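# Sort faulty pump bottles into the grey tray

## Task

Five empty pump bottles stand on the table, and one or two of them have a defective pump whose head stays depressed after being pushed down. Test them, place every defective bottle in the grey tray, and leave every working bottle upright on the table top outside the tray. Nothing may depend on the robot holding it at the end. Finish with both grippers released and withdrawn, and everything must settle shortly afterwards.

## Robot and tools

ROBOT. Two arms, left_arm and right_arm, each with seven joints and a two-finger parallel gripper. left_arm is mounted on the +y side. The names do not refer to sides of any camera image. To test a bottle, push its pump head down with a gripper and watch whether it springs back (good) or stays low (faulty).

FRAMES. The state line uses one shared world frame in metres: origin on the table surface midway between the arms, +x pointing out over the table, +z pointing up. Orientations are quaternions ordered w, x, y, z. Each gripper also has its own frame: the fingers extend along its +z and close along its y. The reported end_effector_position sits between the pads of closed fingers, about 2 cm short of the tips. Closing pushes the tips about 10 mm further along +z. Reported positions get less accurate the farther an arm reaches.

ROW FORMAT. Every moving command is one row of 14 numbers, each from -1 to 1, always covering both arms: left_arm dx, dy, dz, rx, ry, rz, opening, followed by right_arm dx, dy, dz, rx, ry, rz, opening. The first six per arm are an offset, not a pose: a target relative to that gripper's pose in the most recent result that reported it (before any such result, and for later calls inside one reply, relative to where the gripper is when the action begins). The offset is expressed in the gripper's own axes. Scale: 1.0 equals 0.6 m for dx, dy, dz and 180 degrees for rotation; rx, ry, rz form a single rotation vector. Opening is absolute: +1 fully open (0.084 m), -1 fully closed.

execute_actions. Argument actions is a list holding at most one item; optional pictures (boolean) controls whether camera images come back. An empty list just reports the state. An action item {"rows": [...], "steps": n} runs up to 15 control steps of 1/30 s (default 15), one row per step; if rows run short the final row repeats. Every row is counted from the same base pose, not from the row before it. A wait item {"steps": n} (n up to 300) sends nothing and returns once n steps have passed since the previous result; time spent composing your reply is included. A rejected call does nothing.

MOTION LIMITS. Each step, the commanded pose is clamped to within 70 mm and 16 degrees of the measured pose; position is favoured over orientation. After an action ends, an arm only continues up to its last clamped pose, so large moves need several calls: read the result and send the remainder. Sending zeros is not a hold; it pulls the arm back to the base pose. To keep an arm still, send the offset back to where you want it in your first call of a reply and zeros in later calls, always with the desired opening. The simulation keeps running while you think.

move. target: one 14-number row as above (offsets from the same base). speed: top path speed in m/s, 0.002 to 0.5, default 0.25; rotation up to twice that in rad/s. Both grippers travel straight lines that finish together, lasting 0.5 to 10 s; longer paths are cut off at 10 s. The opening is sent at the start. The path begins once the robot is still (or after 3 s). Paths ignore obstacles and the other arm, and grippers may lag, drift, or overshoot speed, especially with the arm nearly straight. Faster contact hits harder; aiming deeper past a surface pushes harder. The result adds a move: line with the ending (done, off_target, moving, held, fault) and any limits (paced: the sent pose was clipped; held: a check blocked some steps, after which the arm may jump fast), plus each gripper's distance from its target. An ending naming one arm means the other finished fine.

wait. seconds: 0 to 10; lets the scene run with nothing new sent.

zoom_image. camera: cam_head_left, cam_head_right, cam_left_wrist or cam_right_wrist; region: [x0, y0, x1, y1] in pixels of that camera's last full image, origin top-left, at most 504 by 504.

finished_scene. scene: the number of the current scene. Ends it permanently and reports whether the goal was met. Replying without any tool call also ends the session.

RESULTS. Per arm: position, quaternion, linear and angular velocity; grip_measured, the actual finger opening on the opening scale; a Hand target line showing where the controller is driving each gripper. A pose unreachable line means the clearance check altered or blocked that arm's command; HELD flags steps where your row was not fully sent. MOTOR HOT warns from 65 °C; at 80 °C an OVER-TEMPERATURE FAULT brakes that arm until it cools. A TORQUE FAULT (contact load reaching a joint's limit) stops the arm, backs it off, holds it 10 s and drops the rest of the call. Load limits in N m: waist and shoulder 47.5, upper arm roll, elbow, forearm roll 28.5, wrist pitch and wrist roll 19; held weight counts.

CAMERAS. All four are 504x504. The calibration gives K and T_world_to_cam (world to camera, OpenCV convention); real poses may differ by a couple of degrees and millimetres.

GRIPPING. To hold something, command an opening well below grip_measured; the larger the gap, the firmer the squeeze (about 24 N per pad for objects up to roughly 6 cm). Closing fast can press harder. Re-sending grip_measured gives only a light grip.

AVOID. Arms striking or pushing each other, knocking anything off the table, dropping or slamming bottles, hard pushes. Held parts may be tugged briefly and loose items nudged. End with both grippers open and clear and all bottles resting freely.

Each tool is called after "Emit:" by a JSON object that holds its "api" and its "payload", one argument or row to a line.

## Session

Emit:
{"api": "execute_actions", "payload": {
  "actions": []
}}

Scene clock: 0.00 s of 5100.00 s.
left_arm: end_effector_position=(+0.2027, -0.0978, +0.3083) grip_measured=+1.00 end_effector_quat_wxyz=(+0.145, +0.801, +0.035, +0.579) end_effector_velocity=(-0.000, -0.000, -0.000) end_effector_angular_velocity=(+0.001, -0.000, -0.001) | right_arm: end_effector_position=(+0.4212, -0.3184, +0.2484) grip_measured=+1.00 end_effector_quat_wxyz=(-0.000, +1.000, +0.009, -0.002) end_effector_velocity=(-0.000, -0.000, -0.000) end_effector_angular_velocity=(+0.000, +0.001, -0.001)
Joint positions: left_arm=[-0.447 -1.053 -1.112  0.463  0.522  0.486 -1.897  0.084] | right_arm=[-0.002 -0.246 -0.002  0.92  -0.     1.169 -0.     0.084]
Joint velocities: left_arm=[ 0.    -0.    -0.001  0.     0.    -0.    -0.     0.   ] | right_arm=[-0.002  0.     0.001 -0.     0.     0.    -0.     0.   ]
Motor temperatures (°C, as the motors report them): left_arm=[38 36 41 41 45 38 41] | right_arm=[35 39 38 37 37 40 38]
Hand target (left_arm): +0.203, -0.098, +0.308; +0.145, +0.801, +0.035, +0.579
Hand target (right_arm): +0.421, -0.318, +0.248; -0.000, +1.000, +0.009, -0.002

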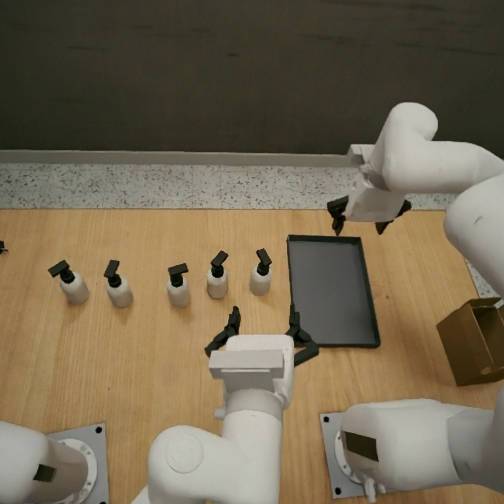

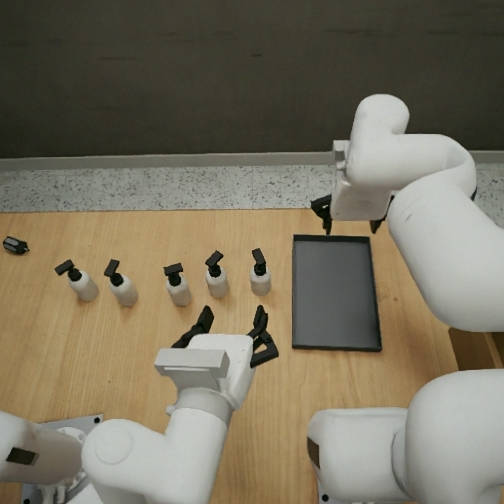

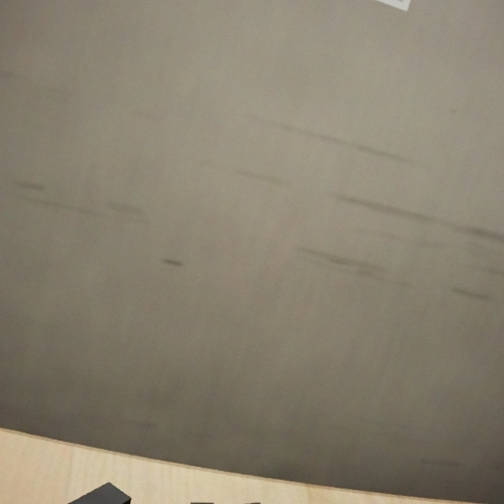

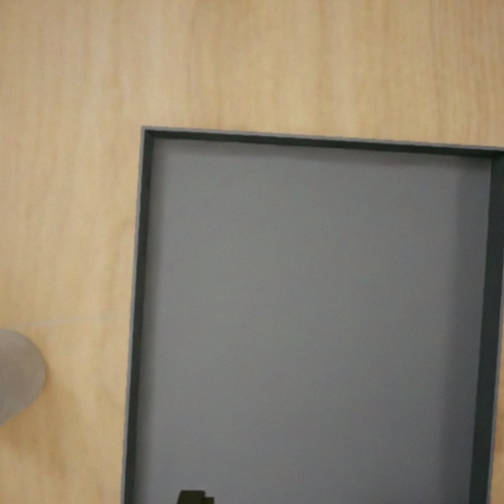

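Emit:
{"api": "move", "payload": {
  "target": [0.193,-0.505,0.138,0.099,-0.396,0.024,-1, 0,0,0,0,0,0,-1]
}}

Emit:
{"api": "move", "payload": {
  "target": [0,0,0,0,0,0,-1, -0.12,-0.33,-0.08,0,0,0,-1]
}}

Scene clock: 7.60 s of 5100.00 s.
left_arm: end_effector_position=(+0.3528, +0.2026, +0.3085) grip_measured=-1.00 end_effector_quat_wxyz=(-0.002, +1.000, +0.000, -0.001) end_effector_velocity=(+0.001, +0.002, +0.000) end_effector_angular_velocity=(-0.000, +0.006, +0.003) | right_arm: end_effector_position=(+0.4212, -0.3184, +0.2484) grip_measured=-1.00 end_effector_quat_wxyz=(-0.000, +1.000, +0.009, -0.002) end_effector_velocity=(-0.000, -0.000, -0.000) end_effector_angular_velocity=(+0.000, +0.001, -0.001)
Joint positions: left_arm=[-0.831 -0.476  0.363  0.929  0.17   1.383 -0.37   0.   ] | right_arm=[-0.002 -0.246 -0.002  0.92  -0.     1.169 -0.     0.   ]
Joint velocities: left_arm=[ 0.001  0.006  0.006  0.007 -0.002  0.006  0.004  0.   ] | right_arm=[-0.    -0.    -0.     0.     0.001  0.001  0.     0.   ]
Motor temperatures (°C, as the motors report them): left_arm=[38 36 41 42 45 38 41] | right_arm=[35 39 38 38 37 40 38]
Hand target (left_arm): +0.353, +0.203, +0.308; -0.002, +1.000, +0.001, -0.001
Hand target (right_arm): +0.421, -0.318, +0.248; -0.000, +1.000, +0.009, -0.002
Off the commanded pose (left_arm): 0.001 m, 0 deg.
Off the commanded pose (right_arm): 0.000 m, 0 deg.
After step 90, 1.57 s passed at rest.
move: done
camera_calibration (this result's frames):
cam_left_wrist: T_world_to_cam=[[-0.0179349, -0.999782, -0.0106466, 0.24827], [-0.999218, 0.018298, -0.0350451, 0.430543], [0.0352323, 0.0100098, -0.999329, 0.421418], [0, 0, 0, 1]] pos_world=[0.419811, 0.23612, 0.438867]
cam_right_wrist: T_world_to_cam=[[0.0236315, -0.999258, -0.0304111, -0.28604], [-0.999585, -0.0241178, 0.0157238, 0.477699], [-0.0164456, 0.0300269, -0.999414, 0.395238], [0, 0, 0, 1]] pos_world=[0.490761, -0.286174, 0.378797]

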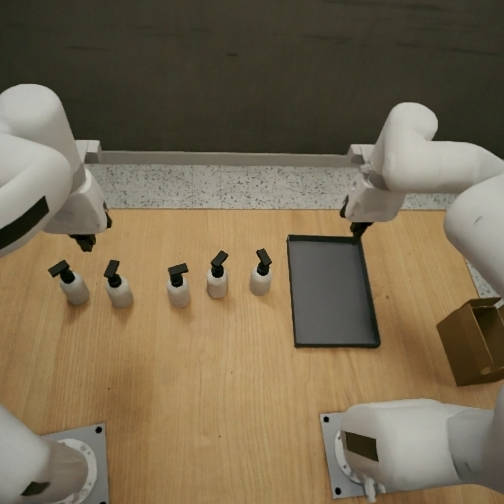

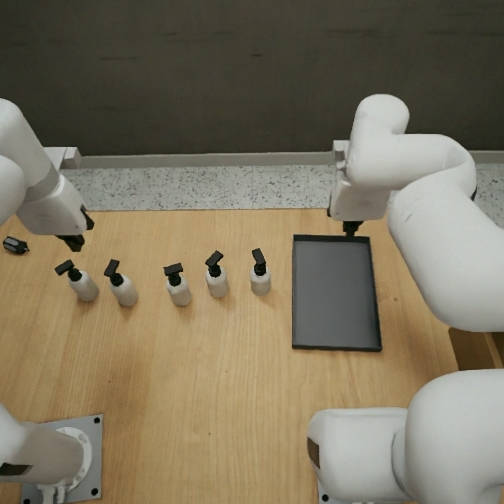

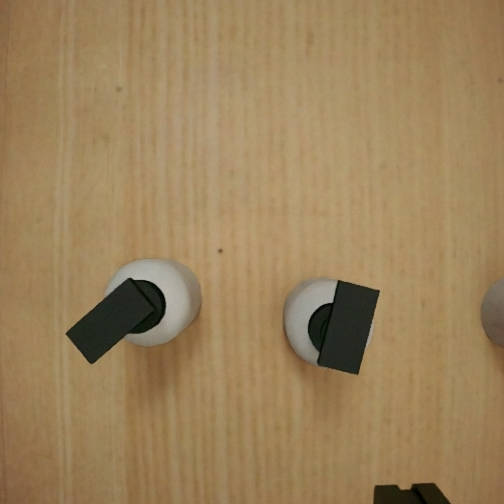

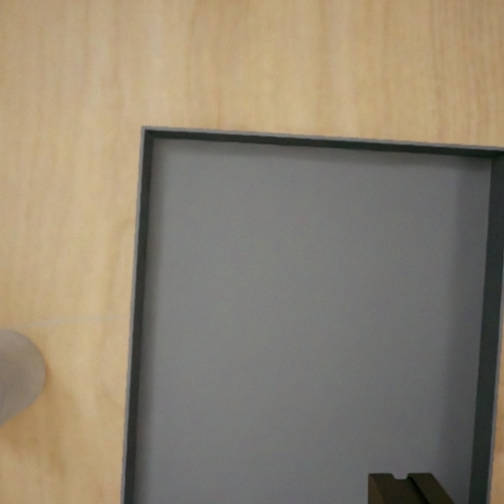

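Scene clock: 8.90 s of 5100.00 s.
left_arm: end_effector_position=(+0.3528, +0.2026, +0.3085) grip_measured=-1.00 end_effector_quat_wxyz=(-0.002, +1.000, +0.000, -0.001) end_effector_velocity=(-0.000, -0.000, -0.000) end_effector_angular_velocity=(+0.000, +0.001, -0.000) | right_arm: end_effector_position=(+0.3460, -0.1220, +0.2967) grip_measured=-1.00 end_effector_quat_wxyz=(-0.001, +1.000, +0.009, -0.002) end_effector_velocity=(-0.002, +0.005, +0.002) end_effector_angular_velocity=(-0.002, -0.004, +0.006)
Joint positions: left_arm=[-0.831 -0.476  0.363  0.929  0.17   1.383 -0.37   0.   ] | right_arm=[ 0.189 -0.338  0.297  0.99   0.104  1.319  0.448  0.   ]
Joint velocities: left_arm=[-0.     0.    -0.    -0.001 -0.    -0.    -0.     0.   ] | right_arm=[ 0.005  0.001  0.007  0.005 -0.001  0.001  0.007  0.   ]
Motor temperatures (°C, as the motors report them): left_arm=[38 36 41 42 45 38 41] | right_arm=[35 39 38 38 37 40 38]
Hand target (left_arm): +0.353, +0.203, +0.309; -0.002, +1.000, +0.000, -0.001
Hand target (right_arm): +0.346, -0.121, +0.297; -0.001, +1.000, +0.009, -0.002
Off the commanded pose (left_arm): 0.000 m, 0 deg.
Off the commanded pose (right_arm): 0.000 m, 0 deg.
move: done
camera_calibration (this result's frames):
cam_left_wrist: T_world_to_cam=[[-0.0179351, -0.999782, -0.0106466, 0.24827], [-0.999218, 0.0182981, -0.0350452, 0.430543], [0.0352324, 0.0100097, -0.999329, 0.421418], [0, 0, 0, 1]] pos_world=[0.419811, 0.23612, 0.438867]
cam_right_wrist: T_world_to_cam=[[0.0222194, -0.999241, -0.0319886, -0.0855565], [-0.999601, -0.022763, 0.0167305, 0.406365], [-0.0174459, 0.0316041, -0.999348, 0.436863], [0, 0, 0, 1]] pos_world=[0.415725, -0.0900481, 0.427043]

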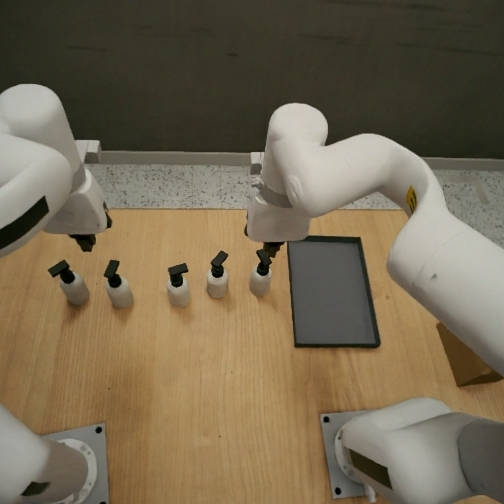

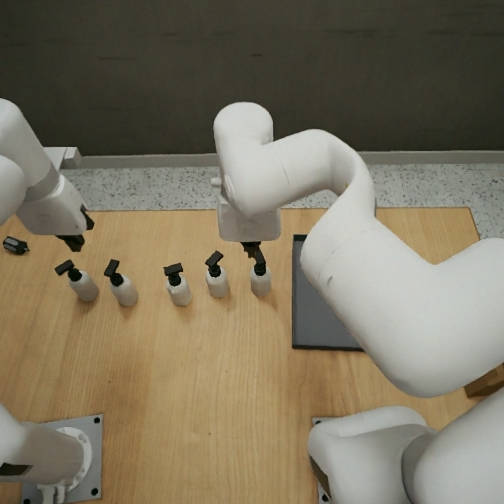

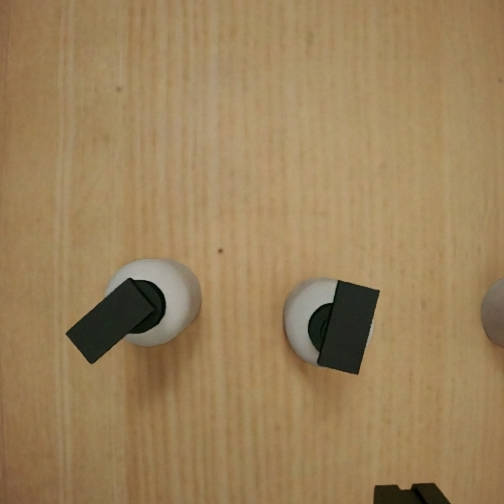

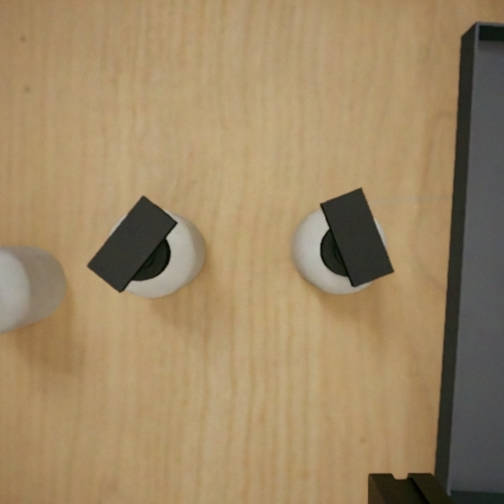

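Emit:
{"api": "move", "payload": {
  "target": [0.065,0.008,0.2,0,0,0,-1, 0.108,0.005,0.18,0,0,0,-1]
}}

Emit:
{"api": "move", "payload": {
  "target": [0,0,0.1,0,0,0,-1, 0,0,0.1,0,0,0,-1],
  "speed": 0.03
}}

Scene clock: 11.70 s of 5100.00 s.
left_arm: end_effector_position=(+0.3920, +0.1981, +0.1891) grip_measured=-1.00 end_effector_quat_wxyz=(-0.002, +1.000, +0.000, +0.000) end_effector_velocity=(-0.002, +0.000, -0.004) end_effector_angular_velocity=(+0.002, +0.008, -0.002) | right_arm: end_effector_position=(+0.4103, -0.1237, +0.1887) grip_measured=-1.00 end_effector_quat_wxyz=(-0.001, +1.000, +0.009, -0.001) end_effector_velocity=(-0.000, -0.002, -0.004) end_effector_angular_velocity=(-0.003, +0.007, -0.003)
Joint positions: left_arm=[-0.841 -0.256  0.455  0.761  0.137  0.997 -0.307  0.   ] | right_arm=[ 0.152 -0.066  0.299  0.929  0.027  0.994  0.44   0.   ]
Joint velocities: left_arm=[-0.001  0.006  0.001 -0.006 -0.002 -0.003  0.003  0.   ] | right_arm=[-0.001  0.007 -0.002 -0.003 -0.002 -0.002  0.001  0.   ]
Motor temperatures (°C, as the motors report them): left_arm=[38 36 41 42 45 38 41] | right_arm=[35 39 38 38 37 40 38]
Hand target (left_arm): +0.392, +0.198, +0.188; -0.002, +1.000, +0.000, -0.001
Hand target (right_arm): +0.410, -0.124, +0.188; -0.001, +1.000, +0.008, -0.002
Off the commanded pose (left_arm): 0.001 m, 0 deg.
Off the commanded pose (right_arm): 0.000 m, 0 deg.
move: done
camera_calibration (this result's frames):
cam_left_wrist: T_world_to_cam=[[-0.0180023, -0.999781, -0.0107118, 0.2433], [-0.999163, 0.0183829, -0.0365556, 0.465898], [0.0367445, 0.0100448, -0.999274, 0.300074], [0, 0, 0, 1]] pos_world=[0.458861, 0.231668, 0.319494]
cam_right_wrist: T_world_to_cam=[[0.022353, -0.999237, -0.0320249, -0.0922072], [-0.99962, -0.0228553, 0.0154066, 0.472735], [-0.0161268, 0.0316684, -0.999368, 0.329598], [0, 0, 0, 1]] pos_world=[0.479932, -0.0917702, 0.319153]

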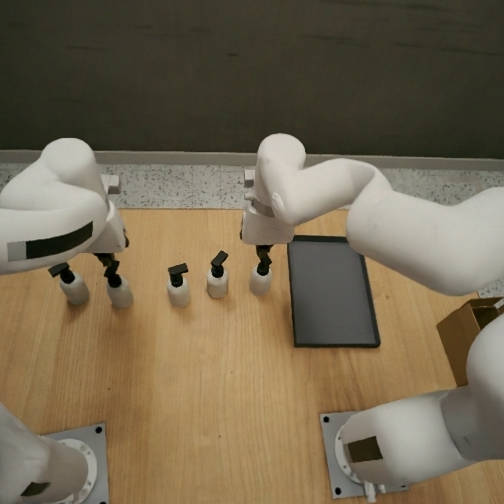

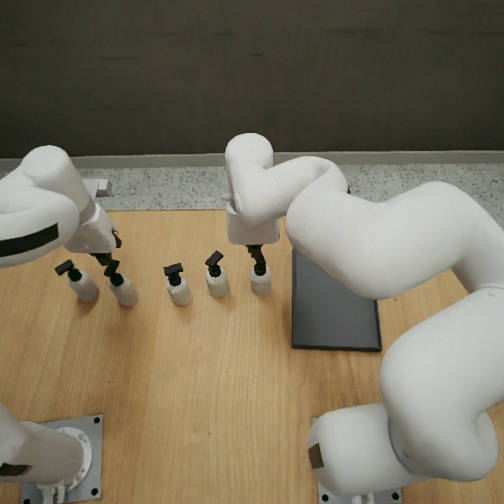

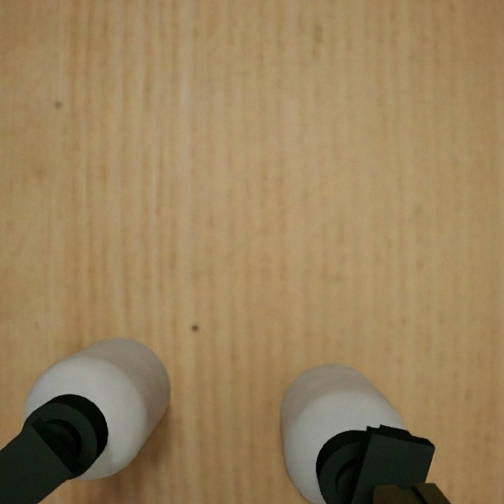

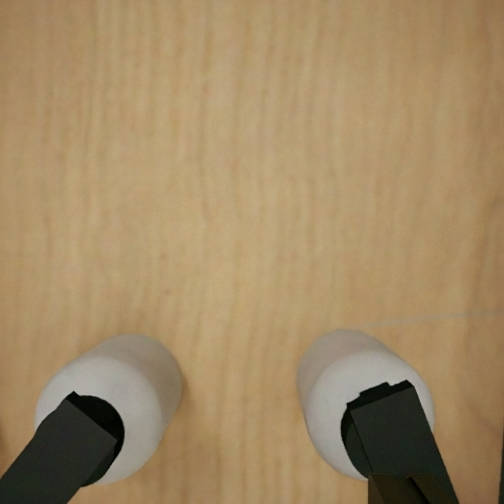

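Scene clock: 14.00 s of 5100.00 s.
left_arm: end_effector_position=(+0.4058, +0.1959, +0.1435) grip_measured=-1.00 end_effector_quat_wxyz=(+0.003, +1.000, +0.001, +0.018) end_effector_velocity=(+0.001, +0.000, +0.000) end_effector_angular_velocity=(+0.000, +0.002, +0.002) | right_arm: end_effector_position=(+0.4192, -0.1192, +0.1420) grip_measured=-1.00 end_effector_quat_wxyz=(-0.007, +1.000, +0.009, +0.014) end_effector_velocity=(-0.000, -0.002, -0.001) end_effector_angular_velocity=(-0.002, +0.002, -0.004)
Joint positions: left_arm=[-0.848 -0.155  0.482  0.699  0.101  0.803 -0.273  0.   ] | right_arm=[ 0.153  0.015  0.305  0.863 -0.007  0.818  0.466  0.   ]
Joint velocities: left_arm=[-0.002  0.003  0.003  0.004 -0.002  0.003  0.001  0.   ] | right_arm=[-0.003 -0.    -0.001 -0.001 -0.001  0.002  0.002  0.   ]
Motor temperatures (°C, as the motors report them): left_arm=[38 36 41 42 45 38 41] | right_arm=[35 39 38 38 37 40 38]
Hand target (left_arm): +0.392, +0.198, +0.129; -0.002, +1.000, +0.000, +0.000
Hand target (right_arm): +0.410, -0.124, +0.129; -0.001, +1.000, +0.009, -0.001
Off the commanded pose (left_arm): 0.020 m, 2 deg.
Off the commanded pose (right_arm): 0.017 m, 2 deg.
move: off_target (left_arm, right_arm)
camera_calibration (this result's frames):
cam_left_wrist: T_world_to_cam=[[-0.0158653, -0.999873, -0.00116077, 0.238654], [-0.997257, 0.0159077, -0.0722901, 0.482846], [0.0722994, 0.000010683, -0.997383, 0.2413], [0, 0, 0, 1]] pos_world=[0.467862, 0.23094, 0.27585]
cam_right_wrist: T_world_to_cam=[[0.023827, -0.998786, -0.0431097, -0.0883507], [-0.999616, -0.0231918, -0.0151762, 0.486721], [0.014158, 0.0434548, -0.998955, 0.271547], [0, 0, 0, 1]] pos_world=[0.484794, -0.0887556, 0.274841]

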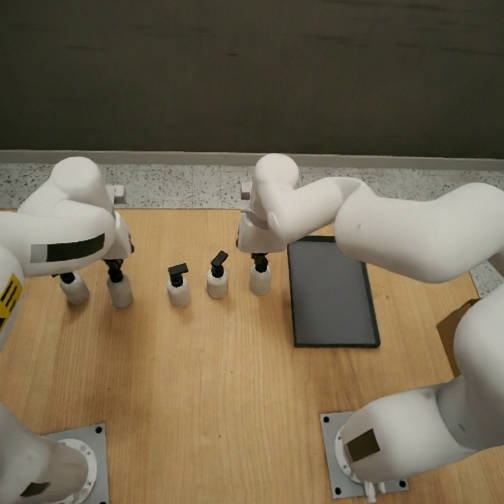

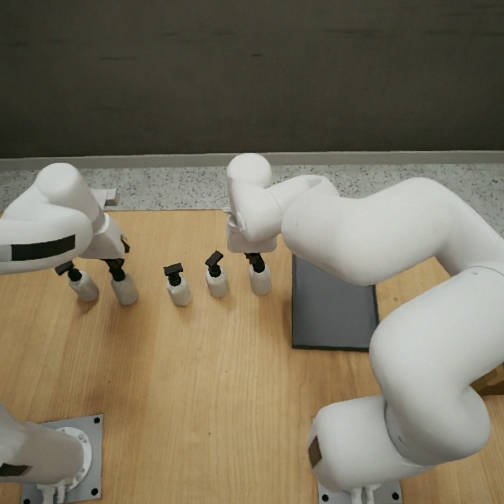

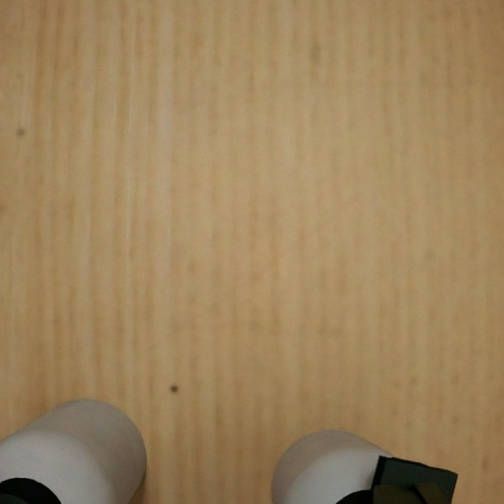

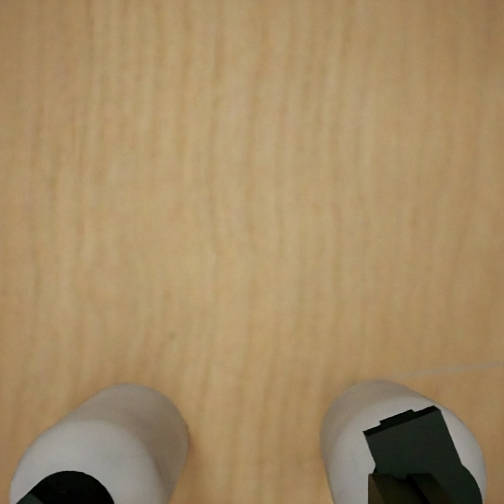

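Emit:
{"api": "move", "payload": {
  "target": [0,0,-0.08,0,-0.0115,0,-1, 0,0,-0.08,0,-0.009,0,-1],
  "speed": 0.1
}}

Emit:
{"api": "move", "payload": {
  "target": [0.0,-0.167,0,0,0,0,-1, -0.02,-0.155,0,0,0,0,-1]
}}

Emit:
{"api": "move", "payload": {
  "target": [0,0,0.088,0,0,0,-1, 0,0,0.088,0,0,0,-1],
  "speed": 0.03
}}

Scene clock: 15.83 s of 5100.00 s.
left_arm: end_effector_position=(+0.4037, +0.1963, +0.1909) grip_measured=-1.00 end_effector_quat_wxyz=(+0.003, +1.000, +0.001, -0.001) end_effector_velocity=(+0.001, -0.000, +0.003) end_effector_angular_velocity=(-0.002, -0.004, -0.001) | right_arm: end_effector_position=(+0.4177, -0.1199, +0.1894) grip_measured=-1.00 end_effector_quat_wxyz=(-0.006, +1.000, +0.009, -0.001) end_effector_velocity=(+0.001, +0.001, +0.003) end_effector_angular_velocity=(+0.002, -0.004, +0.002)
Joint positions: left_arm=[-0.849 -0.216  0.47   0.802  0.109  0.998 -0.282  0.   ] | right_arm=[ 0.15  -0.043  0.298  0.954  0.03   0.992  0.436  0.   ]
Joint velocities: left_arm=[ 0.    -0.003 -0.001  0.006  0.     0.004  0.001  0.   ] | right_arm=[ 0.001 -0.003  0.     0.006  0.     0.004 -0.001  0.   ]
Motor temperatures (°C, as the motors report them): left_arm=[38 36 41 42 45 38 41] | right_arm=[35 39 38 38 37 40 38]
Hand target (left_arm): +0.404, +0.196, +0.191; +0.003, +1.000, +0.001, -0.000
Hand target (right_arm): +0.418, -0.120, +0.190; -0.007, +1.000, +0.009, -0.000
Off the commanded pose (left_arm): 0.001 m, 0 deg.
Off the commanded pose (right_arm): 0.001 m, 0 deg.
move: done
camera_calibration (this result's frames):
cam_left_wrist: T_world_to_cam=[[-0.0160839, -0.99987, -0.00088391, 0.239131], [-0.999258, 0.016105, -0.0350007, 0.477813], [0.0350104, 0.000320305, -0.999387, 0.304106], [0, 0, 0, 1]] pos_world=[0.470657, 0.231307, 0.320855]
cam_right_wrist: T_world_to_cam=[[0.022899, -0.998819, -0.0428522, -0.0867104], [-0.999621, -0.0235302, 0.0142823, 0.480286], [-0.0152737, 0.042509, -0.998979, 0.331137], [0, 0, 0, 1]] pos_world=[0.487147, -0.089383, 0.320224]

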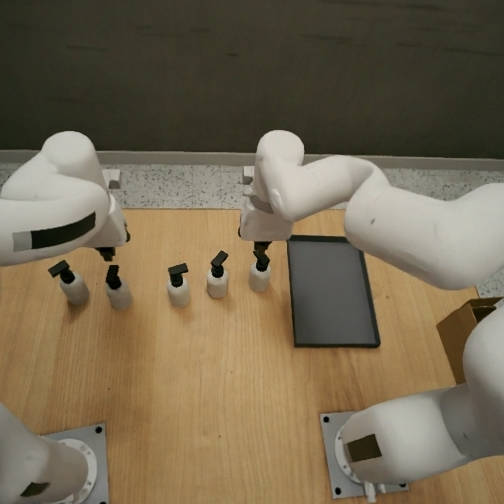

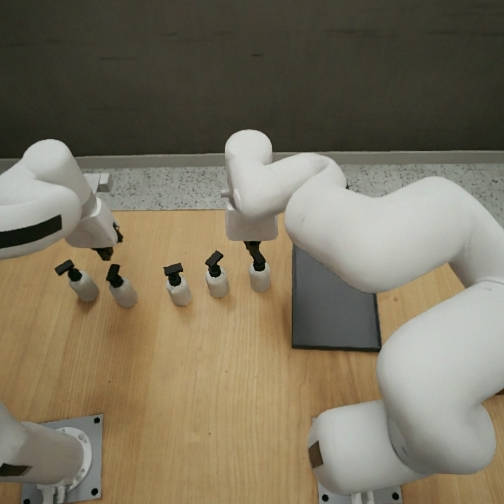

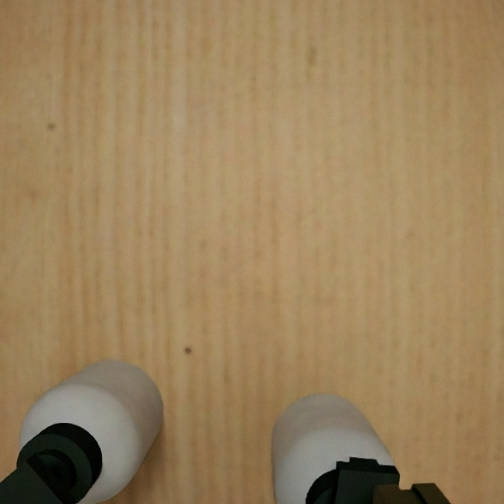

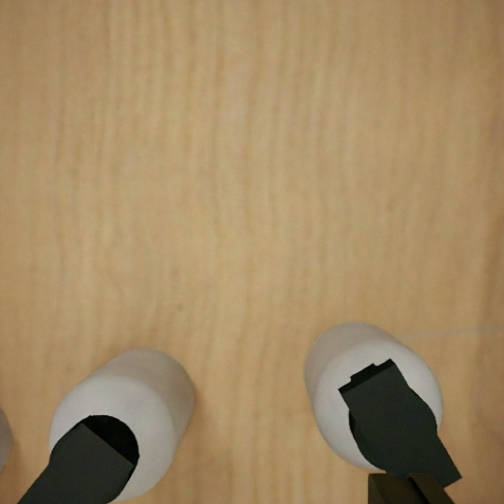

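Scene clock: 16.70 s of 5100.00 s.
left_arm: end_effector_position=(+0.4034, +0.2960, +0.1901) grip_measured=-1.00 end_effector_quat_wxyz=(+0.003, +1.000, +0.001, -0.001) end_effector_velocity=(-0.000, +0.004, +0.000) end_effector_angular_velocity=(-0.002, +0.000, +0.006) | right_arm: end_effector_position=(+0.4044, -0.0279, +0.1904) grip_measured=-1.00 end_effector_quat_wxyz=(-0.006, +1.000, +0.008, -0.001) end_effector_velocity=(-0.003, +0.006, +0.001) end_effector_angular_velocity=(-0.001, -0.001, +0.009)
Joint positions: left_arm=[-0.744 -0.261  0.606  0.781  0.168  1.006 -0.079  0.   ] | right_arm=[ 0.249  0.086  0.395  1.099 -0.025  1.013  0.662  0.   ]
Joint velocities: left_arm=[ 0.005  0.     0.006  0.001 -0.001  0.     0.005  0.   ] | right_arm=[ 0.008  0.003  0.006  0.005 -0.003  0.002  0.006  0.   ]
Motor temperatures (°C, as the motors report them): left_arm=[38 36 41 43 45 38 41] | right_arm=[35 39 38 38 37 40 38]
Hand target (left_arm): +0.403, +0.297, +0.190; +0.003, +1.000, +0.001, -0.001
Hand target (right_arm): +0.404, -0.027, +0.190; -0.006, +1.000, +0.009, -0.001
Off the commanded pose (left_arm): 0.001 m, 0 deg.
Off the commanded pose (right_arm): 0.001 m, 0 deg.
move: done
camera_calibration (this result's frames):
cam_left_wrist: T_world_to_cam=[[-0.0173322, -0.999849, -0.00120018, 0.33931], [-0.999249, 0.0173633, -0.0346514, 0.475477], [0.034667, 0.000598695, -0.999399, 0.303409], [0, 0, 0, 1]] pos_world=[0.470483, 0.330821, 0.32011]
cam_right_wrist: T_world_to_cam=[[0.0211546, -0.998848, -0.0430658, 0.0063535], [-0.999657, -0.0217977, 0.0145187, 0.469174], [-0.0154407, 0.0427439, -0.998967, 0.328087], [0, 0, 0, 1]] pos_world=[0.473945, 0.00254941, 0.321209]

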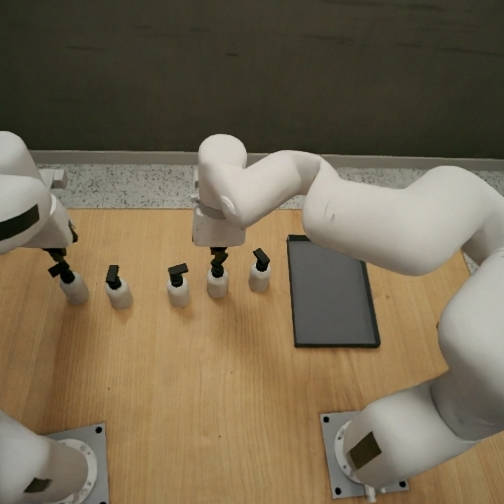

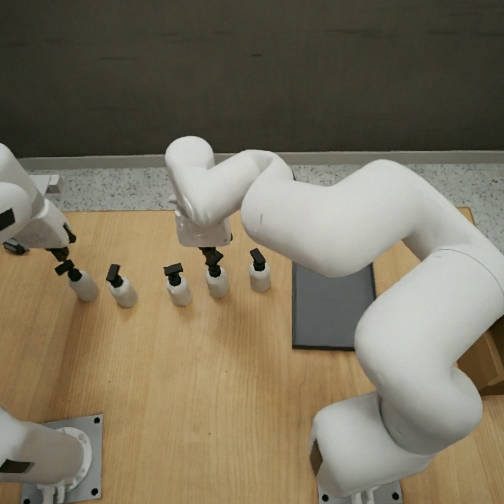

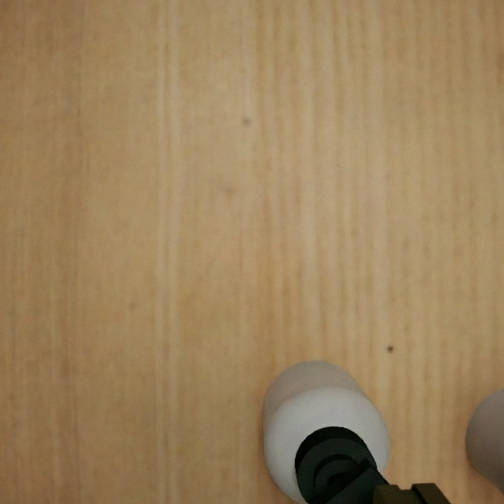

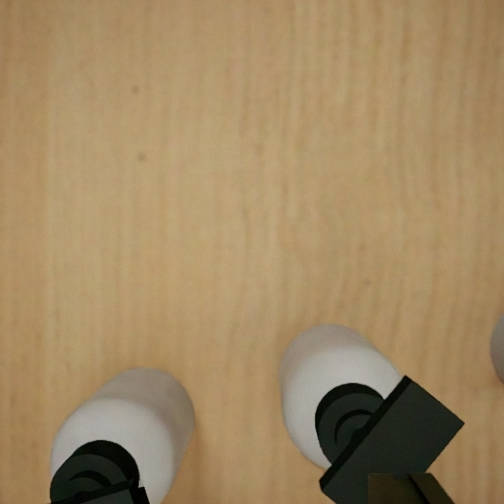

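Scene clock: 18.80 s of 5100.00 s.
left_arm: end_effector_position=(+0.4098, +0.2959, +0.1438) grip_measured=-1.00 end_effector_quat_wxyz=(+0.003, +1.000, +0.001, +0.008) end_effector_velocity=(+0.003, +0.003, -0.000) end_effector_angular_velocity=(+0.007, +0.002, +0.003) | right_arm: end_effector_position=(+0.4072, -0.0248, +0.1432) grip_measured=-1.00 end_effector_quat_wxyz=(-0.010, +1.000, +0.008, +0.005) end_effector_velocity=(+0.000, -0.001, -0.001) end_effector_angular_velocity=(-0.002, +0.002, -0.002)
Joint positions: left_arm=[-0.755 -0.165  0.639  0.711  0.124  0.833 -0.038  0.   ] | right_arm=[ 0.256  0.156  0.392  1.032 -0.065  0.869  0.691  0.   ]
Joint velocities: left_arm=[ 0.001  0.015  0.003  0.012 -0.002  0.002  0.003  0.   ] | right_arm=[-0.001  0.001 -0.001  0.001 -0.001  0.002  0.001  0.   ]
Motor temperatures (°C, as the motors report them): left_arm=[38 36 41 43 45 38 41] | right_arm=[35 39 38 38 37 40 38]
Hand target (left_arm): +0.403, +0.296, +0.137; +0.003, +1.000, +0.000, -0.001
Hand target (right_arm): +0.404, -0.027, +0.138; -0.006, +1.000, +0.008, -0.001
Off the commanded pose (left_arm): 0.009 m, 1 deg.
Off the commanded pose (right_arm): 0.007 m, 1 deg.
move: off_target (left_arm, right_arm)
camera_calibration (this result's frames):
cam_left_wrist: T_world_to_cam=[[-0.0168382, -0.999858, -0.000874704, 0.339064], [-0.998521, 0.0168609, -0.0516839, 0.482501], [0.0516913, 0.0000031469, -0.998663, 0.249916], [0, 0, 0, 1]] pos_world=[0.474578, 0.330879, 0.274816]
cam_right_wrist: T_world_to_cam=[[0.0220157, -0.998528, -0.0495714, 0.00788022], [-0.999751, -0.0221698, 0.00255973, 0.474506], [-0.00365495, 0.0495027, -0.998767, 0.27622], [0, 0, 0, 1]] pos_world=[0.475224, 0.00471467, 0.275055]

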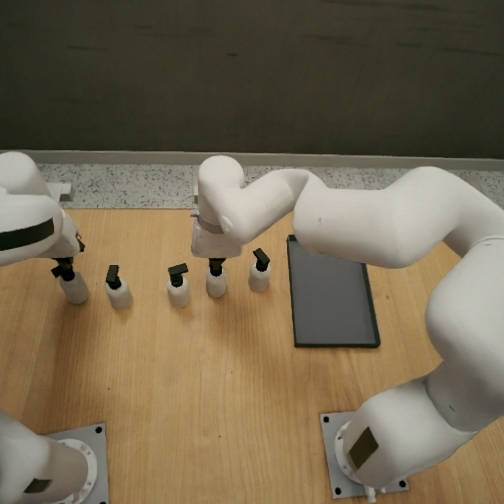

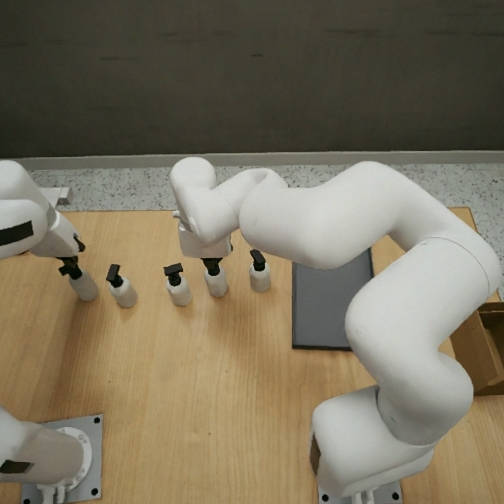

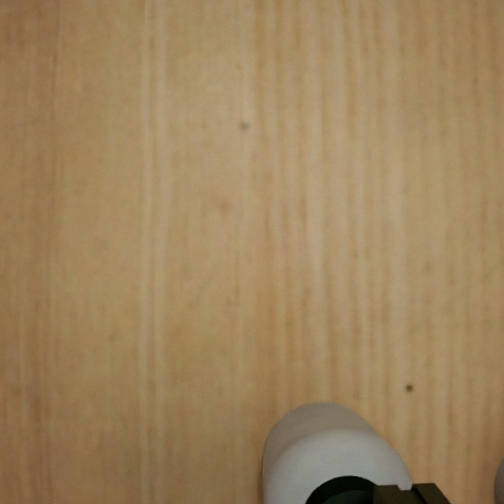

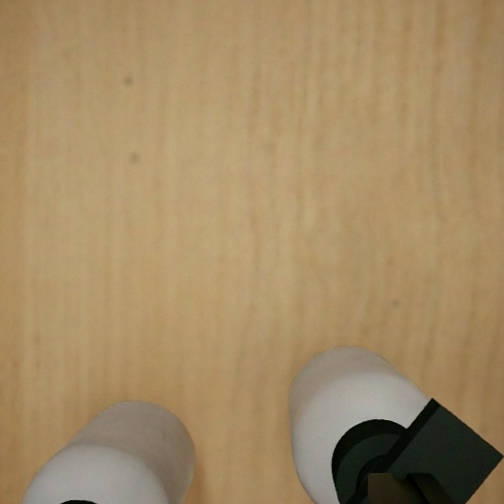

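Emit:
{"api": "move", "payload": {
  "target": [0,0,-0.09,0,-0.005,0,1, 0,0,-0.09,0,-0.003,0,1],
  "speed": 0.1
}}

Emit:
{"api": "move", "payload": {
  "target": [-0.025,0.16,0,0,0,0,1, 0.025,0.16,0,0,0,0,1]
}}

Emit:
{"api": "zoom_image", "payload": {
  "camera": "cam_head_left",
  "region": [30,220,290,320]
}}

Scene clock: 21.17 s of 5100.00 s.
left_arm: end_effector_position=(+0.4086, +0.2963, +0.1972) grip_measured=+1.00 end_effector_quat_wxyz=(+0.003, +1.000, +0.001, -0.001) end_effector_velocity=(+0.002, +0.000, +0.003) end_effector_angular_velocity=(-0.001, -0.005, -0.000) | right_arm: end_effector_position=(+0.4066, -0.0260, +0.1966) grip_measured=+1.00 end_effector_quat_wxyz=(-0.009, +1.000, +0.008, -0.000) end_effector_velocity=(+0.001, +0.001, +0.003) end_effector_angular_velocity=(+0.003, -0.005, -0.000)
Joint positions: left_arm=[-0.75  -0.251  0.609  0.811  0.16   1.026 -0.073  0.084] | right_arm=[ 0.248  0.085  0.395  1.115 -0.02   1.026  0.657  0.084]
Joint velocities: left_arm=[ 0.    -0.003 -0.     0.006  0.     0.004  0.001 -0.   ] | right_arm=[ 0.    -0.003  0.     0.005  0.     0.002  0.     0.   ]
Motor temperatures (°C, as the motors report them): left_arm=[38 36 41 43 45 38 41] | right_arm=[35 39 38 38 37 40 38]
Hand target (left_arm): +0.409, +0.296, +0.198; +0.003, +1.000, +0.001, -0.000
Hand target (right_arm): +0.407, -0.026, +0.197; -0.010, +1.000, +0.008, +0.000
Off the commanded pose (left_arm): 0.001 m, 0 deg.
Off the commanded pose (right_arm): 0.001 m, 0 deg.
move: done
camera_calibration (this result's frames):
cam_left_wrist: T_world_to_cam=[[-0.016846, -0.999858, -0.000620736, 0.339419], [-0.999253, 0.0168574, -0.0347795, 0.481033], [0.0347851, 0.0000343757, -0.999395, 0.310416], [0, 0, 0, 1]] pos_world=[0.475593, 0.331251, 0.327169]
cam_right_wrist: T_world_to_cam=[[0.0216294, -0.998561, -0.0490678, 0.00939945], [-0.999665, -0.0222984, 0.0131276, 0.471567], [-0.0142028, 0.0487674, -0.998709, 0.333886], [0, 0, 0, 1]] pos_world=[0.475948, 0.00361831, 0.327726]

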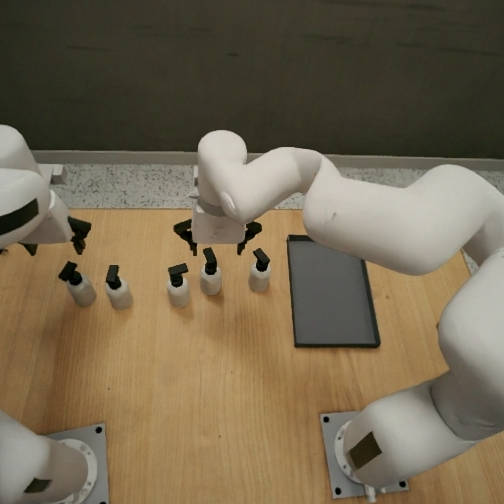

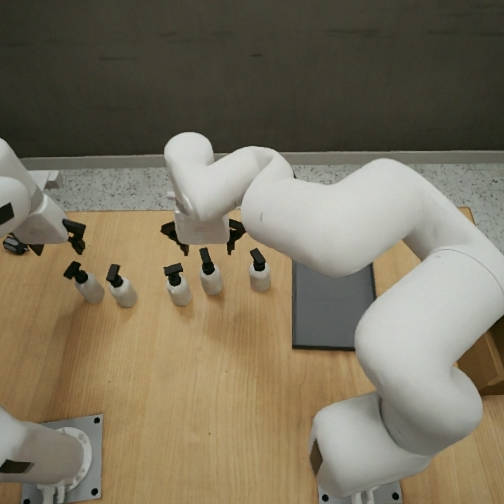

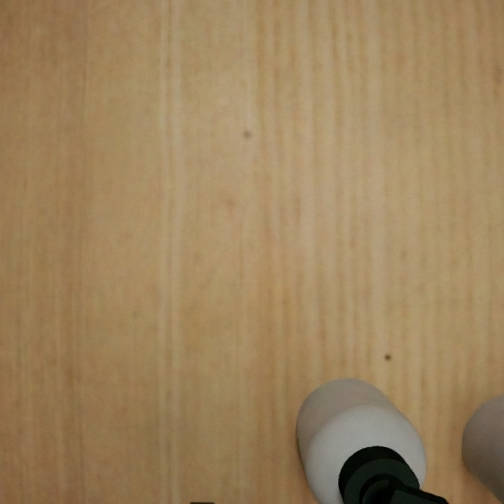

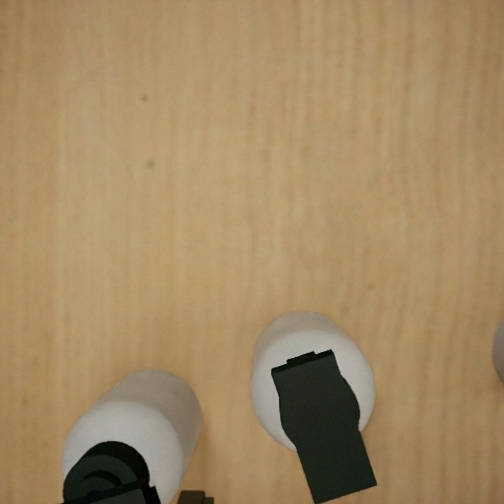

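Scene clock: 22.00 s of 5100.00 s.
left_arm: end_effector_position=(+0.3938, +0.2009, +0.1979) grip_measured=+1.00 end_effector_quat_wxyz=(+0.003, +1.000, +0.001, -0.001) end_effector_velocity=(-0.001, -0.004, -0.000) end_effector_angular_velocity=(+0.001, +0.001, -0.003) | right_arm: end_effector_position=(+0.4229, -0.1210, +0.1950) grip_measured=+1.00 end_effector_quat_wxyz=(-0.009, +1.000, +0.009, -0.000) end_effector_velocity=(+0.002, -0.006, -0.000) end_effector_angular_velocity=(+0.001, +0.000, -0.008)
Joint positions: left_arm=[-0.84  -0.265  0.462  0.781  0.129  1.023 -0.294  0.084] | right_arm=[ 0.141 -0.039  0.297  0.975  0.034  1.005  0.424  0.084]
Joint velocities: left_arm=[-0.005  0.001 -0.005 -0.001 -0.    -0.    -0.006 -0.   ] | right_arm=[-0.007 -0.002 -0.007 -0.003  0.002 -0.001 -0.007 -0.   ]
Motor temperatures (°C, as the motors report them): left_arm=[38 36 41 43 45 38 41] | right_arm=[35 39 38 38 37 40 38]
Hand target (left_arm): +0.394, +0.200, +0.198; +0.003, +1.000, +0.001, -0.001
Hand target (right_arm): +0.423, -0.122, +0.195; -0.009, +1.000, +0.008, -0.000
Off the commanded pose (left_arm): 0.001 m, 0 deg.
Off the commanded pose (right_arm): 0.001 m, 0 deg.
move: done
camera_calibration (this result's frames):
cam_left_wrist: T_world_to_cam=[[-0.0155661, -0.999879, -0.000226178, 0.243156], [-0.999271, 0.0155645, -0.0348719, 0.468246], [0.0348712, -0.000316806, -0.999392, 0.311666], [0, 0, 0, 1]] pos_world=[0.460822, 0.235938, 0.32786]
cam_right_wrist: T_world_to_cam=[[0.0235593, -0.998535, -0.048718, -0.0867122], [-0.999624, -0.0242117, 0.0128444, 0.485588], [-0.0140051, 0.0483971, -0.99873, 0.337003], [0, 0, 0, 1]] pos_world=[0.492168, -0.0911382, 0.326113]

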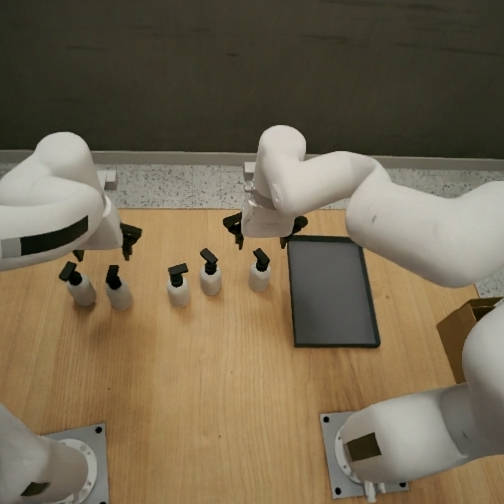

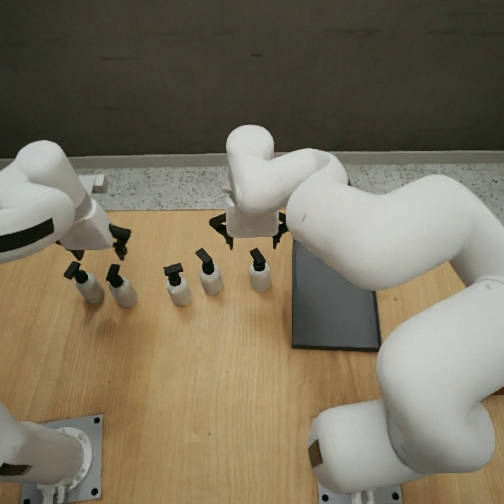

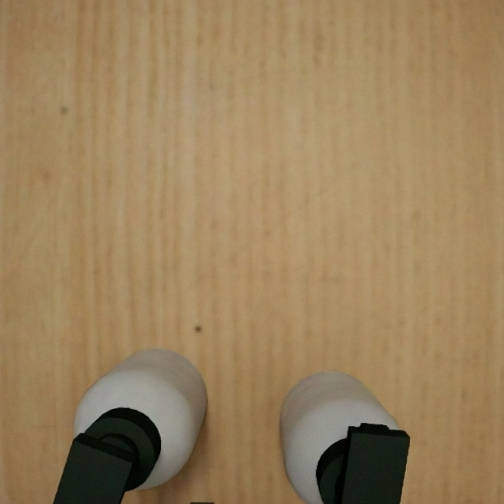

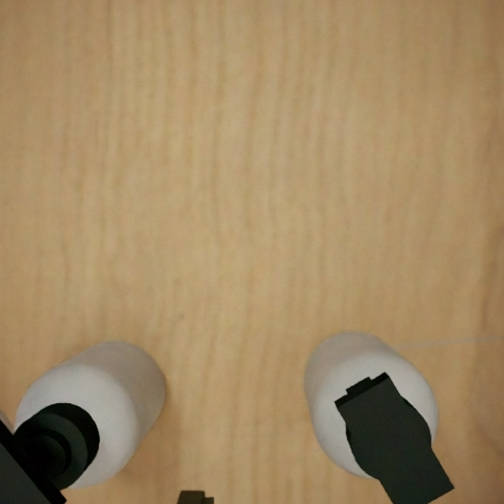

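Region (30, 220, 290, 320) of cam_head_left's 504x504 image, scaled by 1.938, with more detail than that image has; it fills the top 194 rows of this view, and the rest is white.

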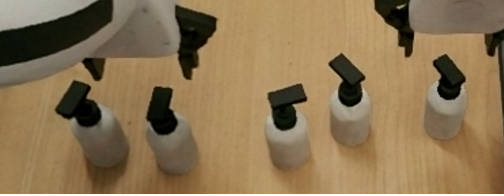

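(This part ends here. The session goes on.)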